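# Turn odd knobs to match their rows

## Task

Every row of the knob box (A1-A4, B1-B4 and so on) has at least three knobs aimed at one shared mark. Find any knob in a row that points elsewhere and rotate it so it points at that row's shared mark. All other knobs must still be at the marks they point to now when you finish. Each knob must stay in its final position on its own, with no gripper holding it.

## Robot and tools

ROBOT. There are two six-joint UR-type arms, left_arm and right_arm. Each has a two-finger parallel gripper (up to 50 mm between the pads) and a fisheye wrist camera. Base positions in the scene frame: left_arm (+0.035, +0.433, 0) m, right_arm (-0.020, -0.472, 0) m, each turned slightly about z.

FRAME. All poses use one shared scene frame. The origin is on the table top midway between the arms, +z points up, +x points out over the table, and left_arm sits on the +y side. The names left and right are labels only and do not refer to sides of an image.

GRIPPER GEOMETRY. The fingers extend along the gripper's +z axis and close along its x axis. end_effector_position is the point between the pads, and the fingertips reach 17.5 mm past it. A camera block juts about 9 cm toward the gripper's -y axis and turns with the gripper. If only wrist 3 turns, the point between the pads travels on a 25 mm radius circle. This matters when you twist a knob with wrist 3.

execute_actions. The argument actions is a list holding zero or one item.
- [] only returns the current state.
- {"rows": [...], "steps": n} is a motion. n is 1 to 15 (default 15), and each step lasts 1/30 s. Row k is used on step k, and the last row repeats if there are fewer rows than steps.
- {"steps": n} with no rows is a wait of up to 300 steps. It is counted from the previous result, and your reply time counts toward it.
- Optional "pictures": true/false decides whether camera images come back.

ROW LAYOUT. Each row is one flat list of 18 numbers covering both arms, even when only one arm moves. Numbers 1-9 are for left_arm and 10-18 for right_arm.
- Per arm, the first six numbers are absolute joint target angles in radians. Their order is shoulder pan, shoulder lift, elbow, wrist 1, wrist 2, wrist 3, the same order as the Joint positions line. They are not offsets.
- Per arm, the last three are gripper position, force_limit and speed, each in [-1, 1].

JOINT RANGES. left_arm: pan -3.142..3.142, lift -6.283..6.283, elbow 0..3.142, wrists -6.283..6.283 each. right_arm: pan 0..6.283, lift -6.283..6.283, elbow -3.142..0, wrists -6.283..6.283.
- A call is refused, and nothing is sent, if a target exceeds a range end by more than 0.010 rad and is also farther out than that joint's last reported angle.
- True ends may differ by up to 0.010 rad. A target beyond the true end is cut to that end, and the result reports "joint sent to its limit". That note may refer to an earlier action. If no note appears, the joint may still be at its end.

GRIPPER SCALES. position: +1 means fully open (50 mm), about -0.65 means the pads meet, and -1 means grip (close until blocked). force_limit per pad: -1 is about 20 N, 0 about 102 N, +1 about 185 N, and the actual force can be up to 17% higher. speed: -1 is 20 mm/s, 0 is 85 mm/s, +1 is 150 mm/s. To leave a gripper unchanged, resend its previous three numbers, because 0 is a real command. New force or speed values only take effect once the position number changes by at least 0.01. To grip more gently, open first.

MOTION BEHAVIOUR.
- Commands are smoothed, so motion trails them by about 0.17 s.
- On each step a joint target is kept within 0.575 rad of the measured angle.
- If the targets would carry the gripper more than 100 mm from where it is, they are scaled back.
- Large moves can therefore still be unfinished when the result arrives.
- Between calls the arms keep heading for the last row sent. They stop once motion stalls or a step is HELD, and a new action is needed after that.

RESULT LINES.
- State line, per arm: end_effector_position (m), end_effector_quat_wxyz, and linear and angular velocity. Printed positions can be off, more so at long reach.
- Joint positions and Joint velocities: rad and rad/s, one block per arm.
- Joint torques: total drive output. These are noisy and offset, and are not a reliable contact sign.
- Wrist force and Wrist torque: measured in the end effector's own axes. They saturate near 50 N per axis and carry offsets of up to about 4 N. "no reading" is harmless.
- object_status: 0 moving; 1 stopped while opening; 2 stopped while closing, meaning a grip; 3 reached the commanded position or pads met, so usually nothing is held. When gripping, keep -1 and confirm status 2.
- position_measured: the opening is about (250 - counts) x 0.202 mm.
- "joint command not followed": the clearance check altered the targets.
- HELD: marks steps where your row was partly or fully not sent.
- MOTOR HOT: a motor is at 70 °C or more.

GRIP CAVEATS. If a grip slackens or is lost, the fingers close again on their own, except after a grip made at force_limit -1, which stays at status 2 even when empty. On a fixed object held off center, such as a knob, the grip fades after the fingers stop. At force_limit -1 it can vanish within about a minute.

zoom_image. Arguments: camera is "cam_left_wrist" or "cam_right_wrist". region is [x0, y0, x1, y1] in pixels of that camera's latest 616x616 image, with the origin at the top-left and a maximum size of 504x504. It returns a sharper close-up. Fisheye calibration and world-to-camera transforms are provided, with small errors.

read_manual. Optional section "licences". It returns licence text only and does not move the robot.

finished_scene. Argument scene is the number of the current scene. It ends that scene for good and reports whether the goal was met. The knobs must stay correct with the robot let go. Replying without any tool call ends all remaining work.

AVOID.
- Exceeding joint load limits (pan, lift and elbow 142 N m; each wrist 26.6 N m) or an outside force of 150 N. Either stops that arm for 10 s and drops the rest of the call.
- Letting the arms strike or push each other.
- Knocking anything off the table.
- Slamming, dropping, or pressing very hard.
- Holding loads for long, since a motor at 85 °C triggers a brake stop.

Each tool is called after "Emit:" by a JSON object that holds its "method" and its "body", one argument or row to a line.

## Session

Emit:
{"method": "execute_actions", "body": {
  "actions": []
}}

Scene clock: 0.00 s of 8400.00 s.
left_arm: end_effector_position=(+0.3067, +0.4902, +0.2092) position_measured=3 object_status=3 end_effector_quat_wxyz=(-0.039, +0.841, -0.539, +0.031) end_effector_velocity=(-0.000, -0.000, -0.000) end_effector_angular_velocity=(-0.000, +0.001, -0.000) | right_arm: end_effector_position=(+0.2543, +0.1320, +0.3011) position_measured=3 object_status=3 end_effector_quat_wxyz=(-0.100, +0.045, +0.993, +0.035) end_effector_velocity=(-0.001, +0.001, -0.002) end_effector_angular_velocity=(-0.002, +0.001, +0.001)
Joint positions: left_arm=[-0.359 -2.382  2.342 -1.6   -1.5    2.253] | right_arm=[ 4.462 -2.026 -1.056 -1.613  1.783 -0.212]
Joint velocities: left_arm=[ 0.     0.001  0.    -0.    -0.001  0.001] | right_arm=[ 0.002 -0.002 -0.002  0.002  0.001  0.001]
Joint torques (N m, as the arm reports them, + toward a larger angle): no reading
Motor temperatures (°C, as the motors report them): left_arm=[24 27 26 34 33 29] | right_arm=[25 27 27 37 29 31]
Wrist force (N, on the end effector, along its own x y z axes, offset not removed): no reading
Wrist torque (N m, same axes, about the end effector's origin, offset not removed): no reading

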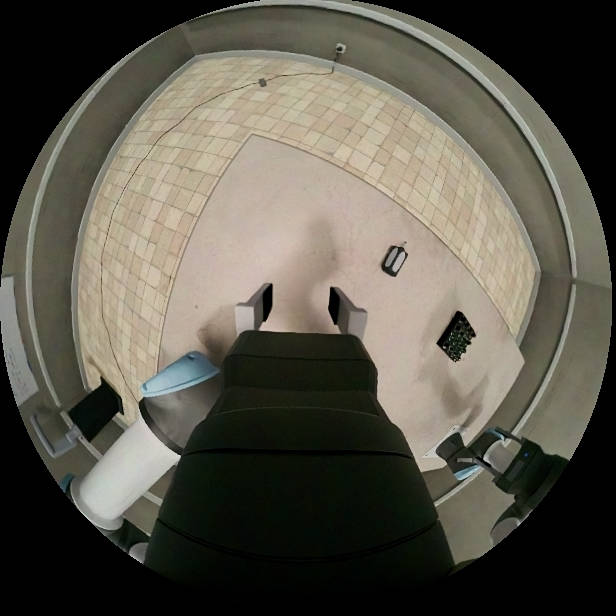

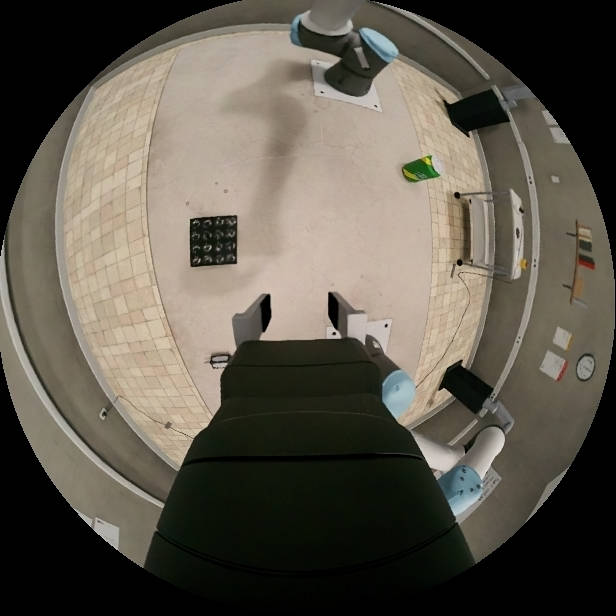

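Emit:
{"method": "zoom_image", "body": {
  "camera": "cam_right_wrist",
  "region": [180, 207, 248, 275]
}}

Emit:
{"method": "zoom_image", "body": {
  "camera": "cam_left_wrist",
  "region": [425, 305, 490, 370]
}}

Region (180, 207, 248, 275) of cam_right_wrist's 616x616 image, scaled by 7.412, with more detail than that image has.

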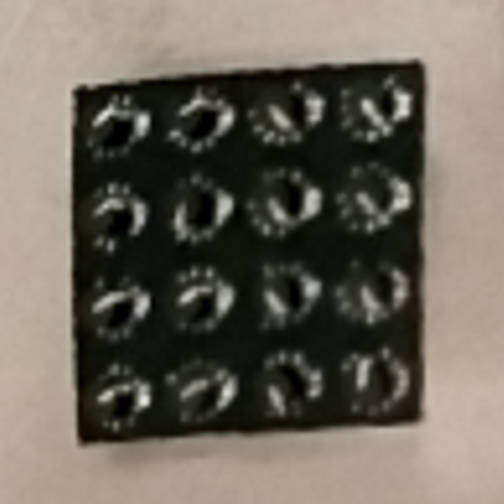

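Region (425, 305, 490, 370) of cam_left_wrist's 616x616 image, scaled by 7.754, with more detail than that image has.

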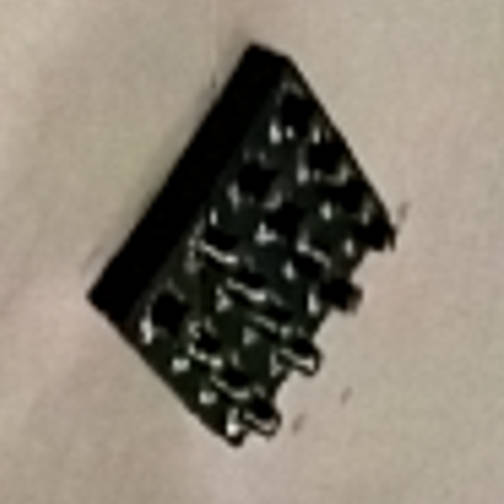

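Emit:
{"method": "execute_actions", "body": {
  "actions": [
    {"rows": [[-0.359,-2.382,2.342,-1.6,-1.5,2.253,1,0,0,4.452,-2.046,-1.09,-1.56,1.757,-0.234,0,-1,0],[-0.359,-2.382,2.342,-1.6,-1.5,2.253,1,0,0,4.452,-2.046,-1.09,-1.56,1.757,-0.234,0,-1,0],[-0.359,-2.382,2.342,-1.6,-1.5,2.253,1,0,0,4.441,-2.067,-1.125,-1.507,1.73,-0.256,0,-1,0],[-0.359,-2.382,2.342,-1.6,-1.5,2.253,1,0,0,4.441,-2.067,-1.125,-1.507,1.73,-0.256,0,-1,0],[-0.359,-2.382,2.342,-1.6,-1.5,2.253,1,0,0,4.42,-2.108,-1.195,-1.401,1.677,-0.30,0,-1,0],[-0.359,-2.382,2.342,-1.6,-1.5,2.253,1,0,0,4.42,-2.108,-1.195,-1.401,1.677,-0.30,0,-1,0],[-0.359,-2.382,2.342,-1.6,-1.5,2.253,1,0,0,4.42,-2.108,-1.195,-1.401,1.677,-0.30,0,-1,0],[-0.359,-2.382,2.342,-1.6,-1.5,2.253,1,0,0,4.399,-2.149,-1.264,-1.295,1.624,-0.344,0,-1,0],[-0.359,-2.382,2.342,-1.6,-1.5,2.253,1,0,0,4.399,-2.149,-1.264,-1.295,1.624,-0.344,0,-1,0],[-0.359,-2.382,2.342,-1.6,-1.5,2.253,1,0,0,4.399,-2.149,-1.264,-1.295,1.624,-0.344,0,-1,0],[-0.359,-2.382,2.342,-1.6,-1.5,2.253,1,0,0,4.3785,-2.1896,-1.3338,-1.189,1.5708,-0.3879,0,-1,0]]}
  ],
  "pictures": false
}}

Emit:
{"method": "execute_actions", "body": {
  "actions": [
    {"steps":20}
  ]
}}

Scene clock: 62.70 s of 8400.00 s.
left_arm: end_effector_position=(+0.3067, +0.4903, +0.2090) position_measured=3 object_status=3 end_effector_quat_wxyz=(-0.039, +0.841, -0.539, +0.030) end_effector_velocity=(+0.000, +0.001, -0.000) end_effector_angular_velocity=(+0.002, -0.000, +0.002) | right_arm: end_effector_position=(+0.3402, +0.1250, +0.1505) position_measured=152 object_status=0 end_effector_quat_wxyz=(-0.030, +0.014, +0.999, +0.011) end_effector_velocity=(+0.216, -0.080, -0.403) end_effector_angular_velocity=(-0.162, -0.375, +0.176)
Joint positions: left_arm=[-0.359 -2.382  2.342 -1.6   -1.5    2.253] | right_arm=[ 4.403 -2.142 -1.25  -1.32   1.634 -0.336]
Joint velocities: left_arm=[-0.     0.     0.001 -0.     0.002 -0.002] | right_arm=[-0.162 -0.314 -0.538  0.813 -0.408 -0.338]
Joint torques (N m, as the arm reports them, + toward a larger angle): left_arm=[ -8.46  15.52 -15.27  -2.03   1.41   2.31] | right_arm=[-6.12 36.1   9.41  8.49 -4.11 -2.57]
Motor temperatures (°C, as the motors report them): left_arm=[24 27 26 34 33 29] | right_arm=[25 27 27 37 29 31]
Wrist force (N, on the end effector, along its own x y z axes, offset not removed): left_arm=[1.9 -0.4 -0.2] | right_arm=[-2.0 2.0 3.8]
Wrist torque (N m, same axes, about the end effector's origin, offset not removed): left_arm=[-0.14 -0.23 -0.01] | right_arm=[0.28 0.57 0.37]
Steps of this call (steps 1 to 90: nothing new was sent; then 59.20 s passed at rest; steps 91 to 105: all 15 steps of this action). Readings (joint positions | what the end effector reports):
91: left_arm=[-0.359 -2.382 2.342 -1.600 -1.500 2.253] | right_arm=[4.462 -2.026 -1.056 -1.613 1.783 -0.212] | left_arm position_measured=3 object_status=3 | right_arm position_measured=3 object_status=0
92: left_arm=[-0.359 -2.382 2.342 -1.600 -1.500 2.253] | right_arm=[4.462 -2.027 -1.057 -1.611 1.782 -0.213] | left_arm position_measured=3 object_status=3 | right_arm position_measured=17 object_status=0
94: left_arm=[-0.359 -2.382 2.342 -1.600 -1.500 2.253] | right_arm=[4.458 -2.035 -1.070 -1.592 1.772 -0.222] | left_arm position_measured=3 object_status=3 | right_arm position_measured=45 object_status=0
98: left_arm=[-0.359 -2.382 2.342 -1.600 -1.500 2.253] | right_arm=[4.440 -2.069 -1.127 -1.508 1.728 -0.258] | left_arm position_measured=3 object_status=3 | right_arm position_measured=101 object_status=0
105: the state above

Scene clock: 63.37 s of 8400.00 s.
left_arm: end_effector_position=(+0.3067, +0.4903, +0.2089) position_measured=3 object_status=3 end_effector_quat_wxyz=(-0.039, +0.841, -0.539, +0.030) end_effector_velocity=(+0.000, +0.001, +0.000) end_effector_angular_velocity=(+0.002, -0.001, +0.000) | right_arm: end_effector_position=(+0.3717, +0.1103, +0.0903) position_measured=152 object_status=3 end_effector_quat_wxyz=(-0.000, -0.000, +1.000, +0.000) end_effector_velocity=(+0.001, -0.001, -0.003) end_effector_angular_velocity=(-0.002, -0.002, +0.003)
Joint positions: left_arm=[-0.359 -2.382  2.342 -1.6   -1.5    2.253] | right_arm=[ 4.379 -2.189 -1.333 -1.19   1.571 -0.388]
Joint velocities: left_arm=[ 0.001  0.    -0.    -0.     0.002  0.   ] | right_arm=[-0.    -0.002 -0.004  0.005 -0.003 -0.003]
Joint torques (N m, as the arm reports them, + toward a larger angle): left_arm=[ -8.05  15.63 -14.61  -1.95   1.55   2.65] | right_arm=[-8.34 40.9  16.07  5.46 -1.97 -1.96]
Motor temperatures (°C, as the motors report them): left_arm=[24 27 26 34 33 29] | right_arm=[25 27 27 37 29 31]
Wrist force (N, on the end effector, along its own x y z axes, offset not removed): left_arm=[3.0 0.5 1.0] | right_arm=[-5.8 -0.6 -0.2]
Wrist torque (N m, same axes, about the end effector's origin, offset not removed): left_arm=[-0.02 -0.51 -0.13] | right_arm=[-0.22 0.99 0.03]
Steps of this call (steps 1 to 20: the robot went on to your last target). Readings (joint positions | what the end effector reports):
1: left_arm=[-0.359 -2.382 2.342 -1.600 -1.500 2.253] | right_arm=[4.397 -2.152 -1.268 -1.293 1.621 -0.347] | left_arm position_measured=3 object_status=3 | right_arm position_measured=152 object_status=0
2: left_arm=[-0.359 -2.382 2.342 -1.600 -1.500 2.253] | right_arm=[4.393 -2.160 -1.283 -1.270 1.609 -0.356] | left_arm position_measured=3 object_status=3 | right_arm position_measured=152 object_status=0
4: left_arm=[-0.359 -2.382 2.342 -1.600 -1.500 2.253] | right_arm=[4.387 -2.172 -1.303 -1.237 1.594 -0.369] | left_arm position_measured=3 object_status=3 | right_arm position_measured=152 object_status=3
8: left_arm=[-0.359 -2.382 2.342 -1.600 -1.500 2.253] | right_arm=[4.382 -2.183 -1.323 -1.206 1.579 -0.381] | left_arm position_measured=3 object_status=3 | right_arm position_measured=152 object_status=3
20: the state above
camera_calibration (this result's frames):
cam_left_wrist: T_world_to_cam=[[0.468892, -0.882953, 0.023119, 0.280344], [-0.866406, -0.454701, 0.206368, 0.448524], [-0.171701, -0.116795, -0.978201, 0.467229], [0, 0, 0, 1]] pos_world=[0.337377, 0.506045, 0.358002]
cam_right_wrist: T_world_to_cam=[[-0.998893, 0.0268753, 0.038616, 0.356917], [0.0352868, 0.970843, 0.237105, -0.135737], [-0.0311179, 0.238205, -0.970716, 0.223993], [0, 0, 0, 1]] pos_world=[0.368281, 0.0688306, 0.235835]

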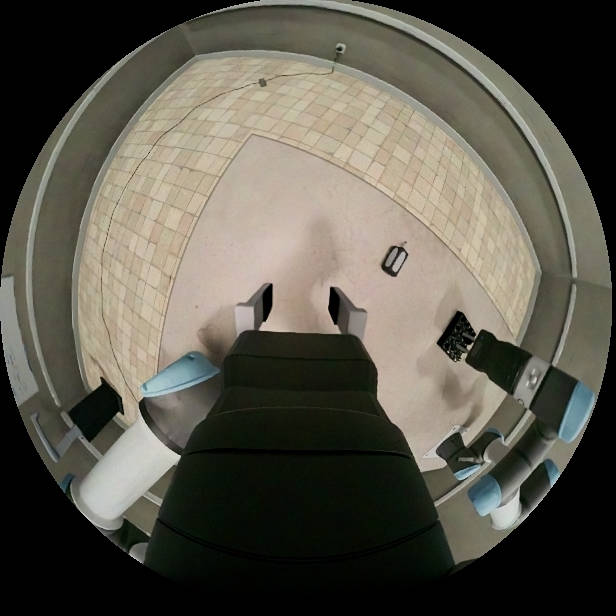

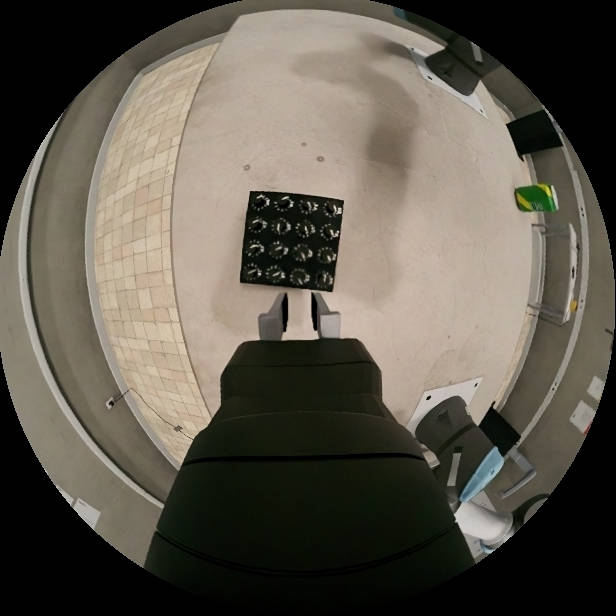

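Emit:
{"method": "zoom_image", "body": {
  "camera": "cam_right_wrist",
  "region": [236, 186, 348, 298]
}}

Region (236, 186, 348, 298) of cam_right_wrist's 616x616 image, scaled by 4.500, with more detail than that image has.

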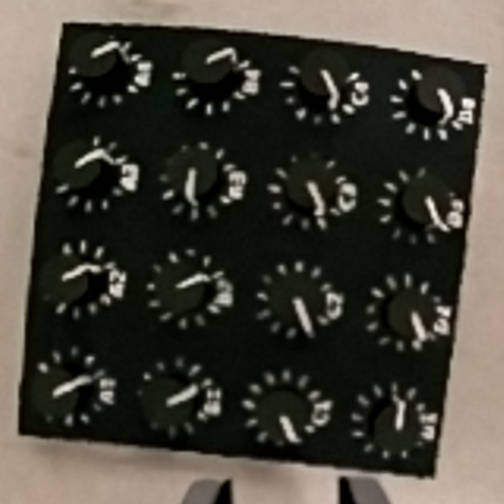

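Emit:
{"method": "zoom_image", "body": {
  "camera": "cam_right_wrist",
  "region": [238, 188, 298, 248]
}}

Emit:
{"method": "zoom_image", "body": {
  "camera": "cam_right_wrist",
  "region": [286, 236, 346, 296]
}}

Emit:
{"method": "zoom_image", "body": {
  "camera": "cam_right_wrist",
  "region": [238, 232, 298, 292]
}}

Emit:
{"method": "zoom_image", "body": {
  "camera": "cam_right_wrist",
  "region": [288, 190, 348, 250]
}}

Region (238, 188, 298, 248) of cam_right_wrist's 616x616 image, scaled by 8.400, with more detail than that image has.

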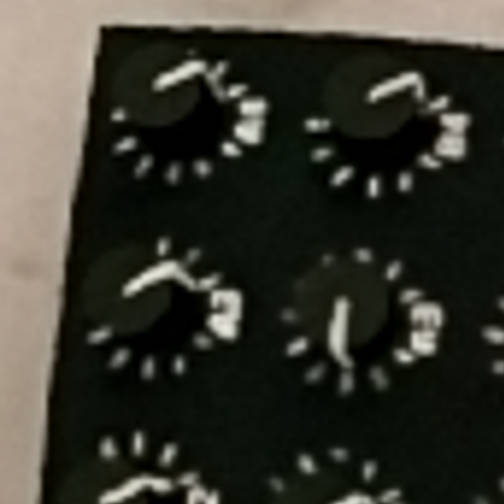

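Region (286, 236, 346, 296) of cam_right_wrist's 616x616 image, scaled by 8.400, with more detail than that image has.

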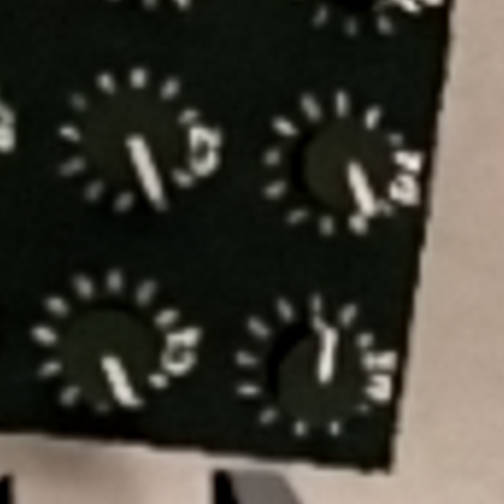

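Region (238, 232, 298, 292) of cam_right_wrist's 616x616 image, scaled by 8.400, with more detail than that image has.

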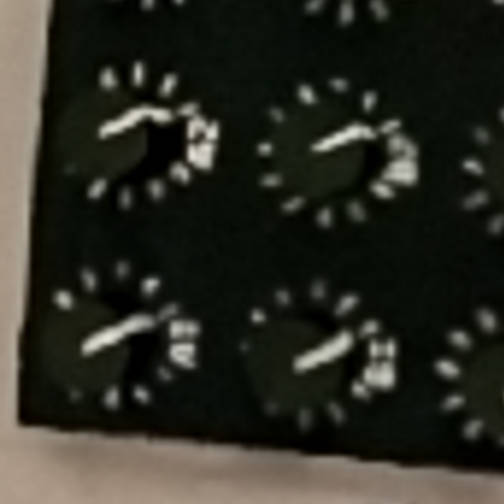

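Region (288, 190, 348, 250) of cam_right_wrist's 616x616 image, scaled by 8.400, with more detail than that image has.

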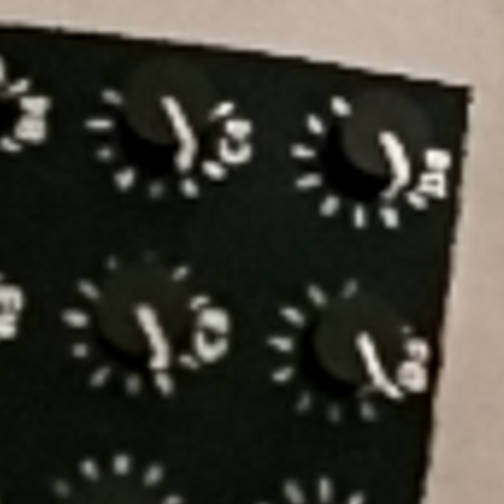

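Emit:
{"method": "execute_actions", "body": {
  "actions": [
    {"rows": [[-0.359,-2.382,2.342,-1.6,-1.5,2.253,1,0,0,4.36,-2.1675,-1.3845,-1.1605,1.5708,-0.374,-0.04,-1,0],[-0.359,-2.382,2.342,-1.6,-1.5,2.253,1,0,0,4.36,-2.1675,-1.3845,-1.1605,1.5708,-0.374,-0.04,-1,0],[-0.359,-2.382,2.342,-1.6,-1.5,2.253,1,0,0,4.341,-2.145,-1.435,-1.132,1.5708,-0.36,-0.04,-1,0],[-0.359,-2.382,2.342,-1.6,-1.5,2.253,1,0,0,4.341,-2.145,-1.435,-1.132,1.5708,-0.36,-0.04,-1,0],[-0.359,-2.382,2.342,-1.6,-1.5,2.253,1,0,0,4.322,-2.123,-1.4857,-1.1035,1.5708,-0.3465,-0.04,-1,0],[-0.359,-2.382,2.342,-1.6,-1.5,2.253,1,0,0,4.322,-2.123,-1.4857,-1.1035,1.5708,-0.3465,-0.04,-1,0],[-0.359,-2.382,2.342,-1.6,-1.5,2.253,1,0,0,4.3031,-2.1009,-1.5364,-1.0751,1.5708,-0.3327,-0.04,-1,0]]}
  ],
  "pictures": false
}}

Emit:
{"method": "execute_actions", "body": {
  "actions": [
    {"steps":15}
  ]
}}

Emit:
{"method": "zoom_image", "body": {
  "camera": "cam_right_wrist",
  "region": [250, 250, 350, 350]
}}

Emit:
{"method": "zoom_image", "body": {
  "camera": "cam_left_wrist",
  "region": [430, 305, 500, 375]
}}

Scene clock: 165.77 s of 8400.00 s.
left_arm: end_effector_position=(+0.3067, +0.4903, +0.2089) position_measured=3 object_status=3 end_effector_quat_wxyz=(-0.039, +0.841, -0.539, +0.030) end_effector_velocity=(+0.000, +0.000, +0.000) end_effector_angular_velocity=(+0.000, -0.001, -0.001) | right_arm: end_effector_position=(+0.3896, +0.0413, +0.0721) position_measured=159 object_status=3 end_effector_quat_wxyz=(+0.000, +0.059, +0.998, +0.000) end_effector_velocity=(+0.009, -0.058, -0.017) end_effector_angular_velocity=(-0.005, +0.002, -0.091)
Joint positions: left_arm=[-0.359 -2.382  2.342 -1.6   -1.5    2.253] | right_arm=[ 4.31  -2.109 -1.517 -1.085  1.571 -0.338]
Joint velocities: left_arm=[ 0.001 -0.    -0.    -0.     0.     0.002] | right_arm=[-0.054  0.062 -0.148  0.081 -0.001  0.037]
Joint torques (N m, as the arm reports them, + toward a larger angle): left_arm=[ -7.52  15.58 -15.18  -1.87   1.58   2.51] | right_arm=[-6.33 64.93 13.22  5.82 -1.09  2.06]
Motor temperatures (°C, as the motors report them): left_arm=[24 27 26 34 33 29] | right_arm=[25 27 27 37 29 31]
Wrist force (N, on the end effector, along its own x y z axes, offset not removed): left_arm=[1.0 0.1 1.5] | right_arm=[0.9 0.7 1.7]
Wrist torque (N m, same axes, about the end effector's origin, offset not removed): left_arm=[-0.10 -0.09 -0.01] | right_arm=[0.53 -0.20 -0.17]
Steps of this call (steps 1 to 15: the robot went on to your last target; steps 16 to 90: nothing new was sent; then 98.90 s passed at rest; steps 91 to 105: all 15 steps of this action). Readings (joint positions | what the end effector reports):
91: left_arm=[-0.359 -2.382 2.342 -1.600 -1.500 2.253] | right_arm=[4.378 -2.190 -1.334 -1.189 1.571 -0.388] | left_arm position_measured=3 object_status=3 | right_arm position_measured=152 object_status=0
92: left_arm=[-0.359 -2.382 2.342 -1.600 -1.500 2.253] | right_arm=[4.378 -2.189 -1.336 -1.188 1.571 -0.387] | left_arm position_measured=3 object_status=3 | right_arm position_measured=159 object_status=0
94: left_arm=[-0.359 -2.382 2.342 -1.600 -1.500 2.253] | right_arm=[4.370 -2.180 -1.354 -1.177 1.571 -0.382] | left_arm position_measured=3 object_status=3 | right_arm position_measured=159 object_status=0
98: left_arm=[-0.359 -2.382 2.342 -1.600 -1.500 2.253] | right_arm=[4.344 -2.149 -1.424 -1.137 1.571 -0.362] | left_arm position_measured=3 object_status=3 | right_arm position_measured=159 object_status=0
105: the state above

Scene clock: 166.27 s of 8400.00 s.
left_arm: end_effector_position=(+0.3067, +0.4903, +0.2089) position_measured=3 object_status=3 end_effector_quat_wxyz=(-0.039, +0.841, -0.539, +0.030) end_effector_velocity=(+0.000, -0.000, +0.000) end_effector_angular_velocity=(+0.000, -0.001, -0.002) | right_arm: end_effector_position=(+0.3907, +0.0341, +0.0701) position_measured=159 object_status=3 end_effector_quat_wxyz=(+0.000, +0.065, +0.998, -0.000) end_effector_velocity=(+0.001, -0.000, +0.001) end_effector_angular_velocity=(+0.003, -0.001, -0.002)
Joint positions: left_arm=[-0.359 -2.382  2.342 -1.6   -1.5    2.253] | right_arm=[ 4.303 -2.101 -1.536 -1.075  1.571 -0.333]
Joint velocities: left_arm=[-0.     0.    -0.001 -0.     0.     0.002] | right_arm=[-0.001  0.002 -0.001  0.001  0.     0.001]
Joint torques (N m, as the arm reports them, + toward a larger angle): left_arm=[ -6.69  15.02 -14.98  -1.89   1.48   2.54] | right_arm=[-7.01 66.61 13.97  5.37  0.26  1.8 ]
Motor temperatures (°C, as the motors report them): left_arm=[24 27 26 34 33 29] | right_arm=[25 27 27 37 29 31]
Wrist force (N, on the end effector, along its own x y z axes, offset not removed): left_arm=[1.6 0.4 2.6] | right_arm=[0.2 2.7 0.2]
Wrist torque (N m, same axes, about the end effector's origin, offset not removed): left_arm=[0.02 -0.20 -0.06] | right_arm=[0.37 0.19 0.10]
Steps of this call (steps 1 to 15: the robot went on to your last target). Readings (joint positions | what the end effector reports):
1: left_arm=[-0.359 -2.382 2.342 -1.600 -1.500 2.253] | right_arm=[4.308 -2.107 -1.522 -1.083 1.571 -0.336] | left_arm position_measured=3 object_status=3 | right_arm position_measured=159 object_status=3
2: left_arm=[-0.359 -2.382 2.342 -1.600 -1.500 2.253] | right_arm=[4.307 -2.106 -1.525 -1.081 1.571 -0.336] | left_arm position_measured=3 object_status=3 | right_arm position_measured=159 object_status=3
4: left_arm=[-0.359 -2.382 2.342 -1.600 -1.500 2.253] | right_arm=[4.305 -2.104 -1.530 -1.079 1.571 -0.334] | left_arm position_measured=3 object_status=3 | right_arm position_measured=159 object_status=3
8: left_arm=[-0.359 -2.382 2.342 -1.600 -1.500 2.253] | right_arm=[4.304 -2.102 -1.534 -1.076 1.571 -0.333] | left_arm position_measured=3 object_status=3 | right_arm position_measured=159 object_status=3
15: the state above
camera_calibration (this result's frames):
cam_left_wrist: T_world_to_cam=[[0.468892, -0.882953, 0.023118, 0.280345], [-0.866406, -0.454701, 0.206368, 0.448524], [-0.171702, -0.116794, -0.978201, 0.467229], [0, 0, 0, 1]] pos_world=[0.337377, 0.506045, 0.358002]
cam_right_wrist: T_world_to_cam=[[-0.986959, 0.15636, 0.0382521, 0.36959], [0.160971, 0.958088, 0.236974, -0.106215], [0.00040435, 0.240041, -0.970763, 0.210735], [0, 0, 0, 1]] pos_world=[0.381782, -0.00661045, 0.215607]

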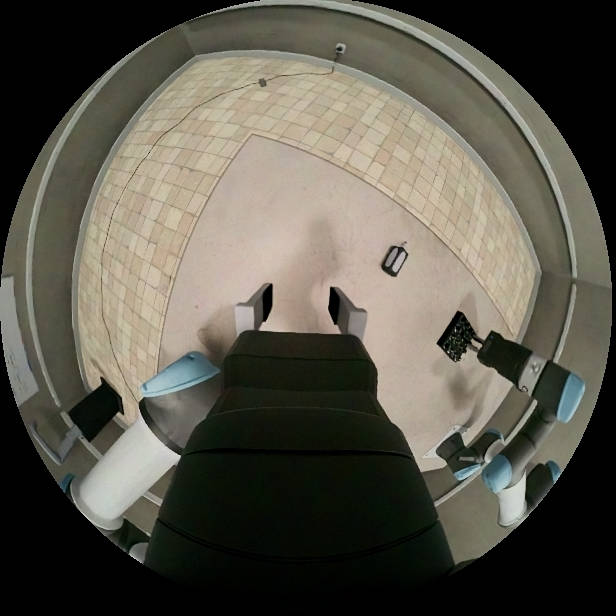

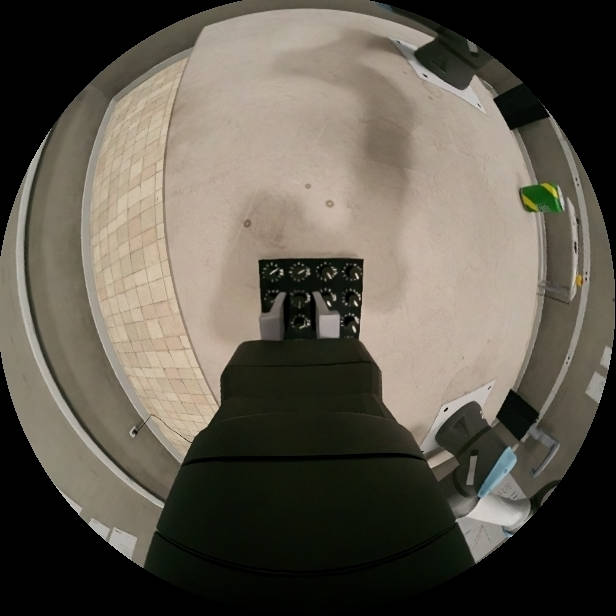

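Region (250, 250, 350, 350) of cam_right_wrist's 616x616 image, scaled by 5.040, with more detail than that image has.

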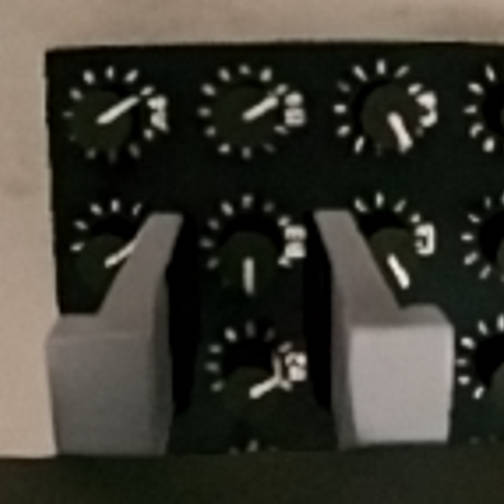

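Region (430, 305, 500, 375) of cam_left_wrist's 616x616 image, scaled by 7.200, with more detail than that image has.

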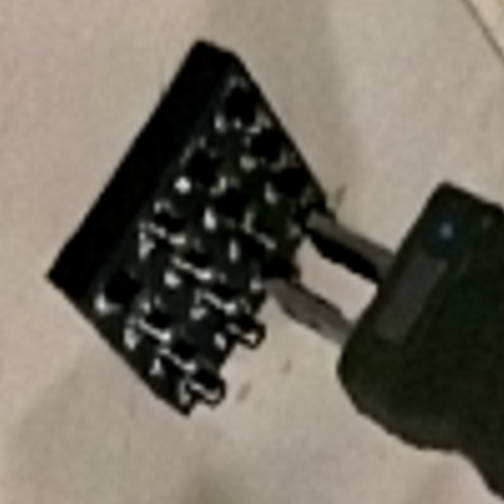

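Emit:
{"method": "execute_actions", "body": {
  "actions": [
    {"rows": [[-0.359,-2.382,2.342,-1.6,-1.5,2.253,1,0,0,4.3032,-2.1086,-1.5434,-1.0604,1.5708,-0.334,-0.04,-1,0],[-0.359,-2.382,2.342,-1.6,-1.5,2.253,1,0,0,4.3032,-2.1086,-1.5434,-1.0604,1.5708,-0.334,-0.04,-1,0],[-0.359,-2.382,2.342,-1.6,-1.5,2.253,1,0,0,4.3032,-2.1164,-1.5503,-1.0457,1.5708,-0.335,-0.04,-1,0],[-0.359,-2.382,2.342,-1.6,-1.5,2.253,1,0,0,4.3032,-2.1164,-1.5503,-1.0457,1.5708,-0.335,-0.04,-1,0],[-0.359,-2.382,2.342,-1.6,-1.5,2.253,1,0,0,4.3033,-2.1241,-1.5571,-1.0312,1.5708,-0.3361,-0.04,-1,0]]}
  ],
  "pictures": false
}}

Emit:
{"method": "execute_actions", "body": {
  "actions": [
    {"steps":10}
  ]
}}

Emit:
{"method": "zoom_image", "body": {
  "camera": "cam_right_wrist",
  "region": [250, 250, 350, 350]
}}

Emit:
{"method": "zoom_image", "body": {
  "camera": "cam_left_wrist",
  "region": [430, 305, 500, 375]
}}

Scene clock: 283.20 s of 8400.00 s.
left_arm: end_effector_position=(+0.3067, +0.4903, +0.2089) position_measured=3 object_status=3 end_effector_quat_wxyz=(-0.039, +0.841, -0.539, +0.030) end_effector_velocity=(-0.000, -0.000, -0.000) end_effector_angular_velocity=(-0.000, +0.001, -0.002) | right_arm: end_effector_position=(+0.3907, +0.0339, +0.0512) position_measured=159 object_status=3 end_effector_quat_wxyz=(-0.000, +0.064, +0.998, -0.000) end_effector_velocity=(+0.000, +0.000, -0.010) end_effector_angular_velocity=(-0.000, +0.000, +0.002)
Joint positions: left_arm=[-0.359 -2.382  2.342 -1.6   -1.5    2.253] | right_arm=[ 4.303 -2.123 -1.556 -1.034  1.571 -0.336]
Joint velocities: left_arm=[-0.     0.    -0.    -0.    -0.001  0.002] | right_arm=[ 0.    -0.013 -0.009  0.022  0.    -0.002]
Joint torques (N m, as the arm reports them, + toward a larger angle): left_arm=[ -8.42  14.69 -14.95  -1.91   1.4    2.4 ] | right_arm=[ 9.2  38.74 14.74  5.68  2.37 -2.26]
Motor temperatures (°C, as the motors report them): left_arm=[24 27 26 34 33 29] | right_arm=[25 27 27 37 29 31]
Wrist force (N, on the end effector, along its own x y z axes, offset not removed): left_arm=[1.2 -0.5 -1.9] | right_arm=[2.0 4.1 -0.5]
Wrist torque (N m, same axes, about the end effector's origin, offset not removed): left_arm=[-0.16 -0.07 -0.07] | right_arm=[0.91 -0.44 -0.18]
Steps of this call (steps 1 to 15: the robot went on to your last target; steps 16 to 90: nothing new was sent; then 113.43 s passed at rest; steps 91 to 105: all 15 steps of this action). Readings (joint positions | what the end effector reports):
91: left_arm=[-0.359 -2.382 2.342 -1.600 -1.500 2.253] | right_arm=[4.303 -2.101 -1.536 -1.075 1.571 -0.333] | left_arm position_measured=3 object_status=3 | right_arm position_measured=159 object_status=3
92: left_arm=[-0.359 -2.382 2.342 -1.600 -1.500 2.253] | right_arm=[4.303 -2.101 -1.537 -1.074 1.571 -0.333] | left_arm position_measured=3 object_status=3 | right_arm position_measured=159 object_status=3
94: left_arm=[-0.359 -2.382 2.342 -1.600 -1.500 2.253] | right_arm=[4.303 -2.104 -1.540 -1.068 1.571 -0.333] | left_arm position_measured=3 object_status=3 | right_arm position_measured=159 object_status=3
98: left_arm=[-0.359 -2.382 2.342 -1.600 -1.500 2.253] | right_arm=[4.303 -2.115 -1.549 -1.049 1.571 -0.335] | left_arm position_measured=3 object_status=3 | right_arm position_measured=159 object_status=3
105: the state above

Scene clock: 283.53 s of 8400.00 s.
left_arm: end_effector_position=(+0.3067, +0.4903, +0.2089) position_measured=3 object_status=3 end_effector_quat_wxyz=(-0.039, +0.841, -0.539, +0.030) end_effector_velocity=(+0.000, +0.000, +0.000) end_effector_angular_velocity=(+0.001, -0.001, -0.000) | right_arm: end_effector_position=(+0.3906, +0.0339, +0.0501) position_measured=159 object_status=3 end_effector_quat_wxyz=(-0.000, +0.063, +0.998, -0.000) end_effector_velocity=(+0.000, -0.000, -0.001) end_effector_angular_velocity=(-0.001, -0.001, -0.000)
Joint positions: left_arm=[-0.359 -2.382  2.342 -1.6   -1.5    2.253] | right_arm=[ 4.303 -2.124 -1.557 -1.031  1.571 -0.336]
Joint velocities: left_arm=[-0.001 -0.    -0.    -0.     0.001 -0.   ] | right_arm=[ 0.    -0.001 -0.001  0.001 -0.002  0.001]
Joint torques (N m, as the arm reports them, + toward a larger angle): left_arm=[ -8.84  15.   -15.31  -2.02   1.3    2.39] | right_arm=[10.12 36.8  12.58  5.52  2.54 -1.84]
Motor temperatures (°C, as the motors report them): left_arm=[24 27 26 34 33 29] | right_arm=[25 27 27 37 29 31]
Wrist force (N, on the end effector, along its own x y z axes, offset not removed): left_arm=[2.1 -1.4 0.4] | right_arm=[-3.2 0.5 -1.2]
Wrist torque (N m, same axes, about the end effector's origin, offset not removed): left_arm=[-0.28 -0.38 -0.20] | right_arm=[0.05 0.68 0.22]
Steps of this call (steps 1 to 10: the robot went on to your last target). Readings (joint positions | what the end effector reports):
1: left_arm=[-0.359 -2.382 2.342 -1.600 -1.500 2.253] | right_arm=[4.303 -2.123 -1.556 -1.033 1.571 -0.336] | left_arm position_measured=3 object_status=3 | right_arm position_measured=159 object_status=3
2: left_arm=[-0.359 -2.382 2.342 -1.600 -1.500 2.253] | right_arm=[4.303 -2.123 -1.556 -1.033 1.571 -0.336] | left_arm position_measured=3 object_status=3 | right_arm position_measured=159 object_status=3
4: left_arm=[-0.359 -2.382 2.342 -1.600 -1.500 2.253] | right_arm=[4.303 -2.124 -1.557 -1.032 1.571 -0.336] | left_arm position_measured=3 object_status=3 | right_arm position_measured=159 object_status=3
8: left_arm=[-0.359 -2.382 2.342 -1.600 -1.500 2.253] | right_arm=[4.303 -2.124 -1.557 -1.032 1.571 -0.336] | left_arm position_measured=3 object_status=3 | right_arm position_measured=159 object_status=3
10: the state above
camera_calibration (this result's frames):
cam_left_wrist: T_world_to_cam=[[0.468892, -0.882953, 0.0231181, 0.280345], [-0.866406, -0.454701, 0.206368, 0.448524], [-0.171702, -0.116794, -0.978201, 0.467229], [0, 0, 0, 1]] pos_world=[0.337377, 0.506045, 0.358002]
cam_right_wrist: T_world_to_cam=[[-0.987468, 0.153104, 0.0383027, 0.370673], [0.157821, 0.958612, 0.236973, -0.100114], [-0.000435981, 0.240048, -0.970761, 0.19169], [0, 0, 0, 1]] pos_world=[0.381911, -0.00679542, 0.195612]

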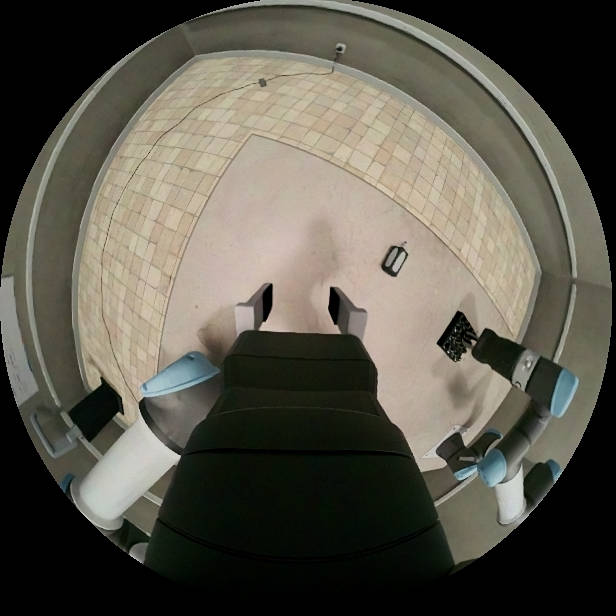

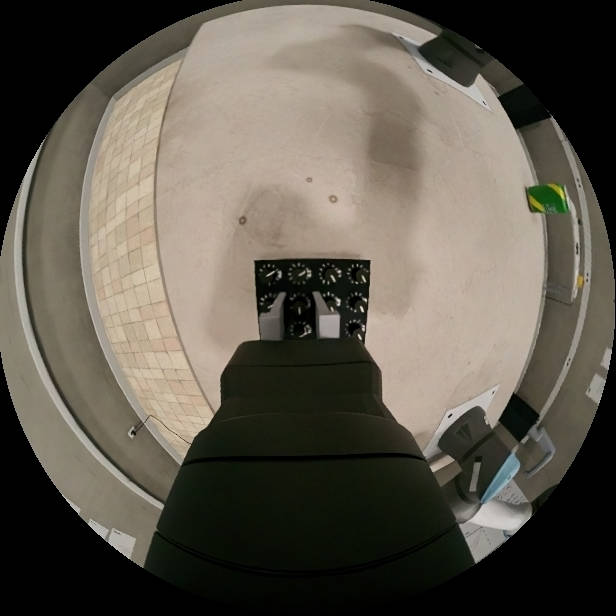

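Region (250, 250, 350, 350) of cam_right_wrist's 616x616 image, scaled by 5.040, with more detail than that image has.

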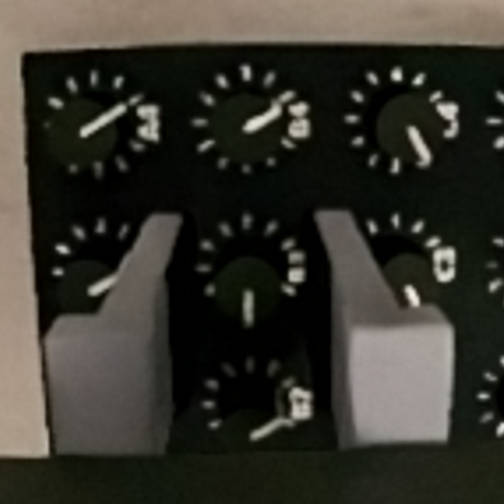

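Region (430, 305, 500, 375) of cam_left_wrist's 616x616 image, scaled by 7.200, with more detail than that image has.

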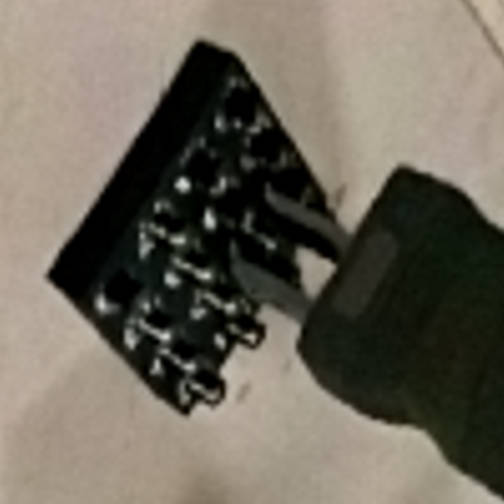

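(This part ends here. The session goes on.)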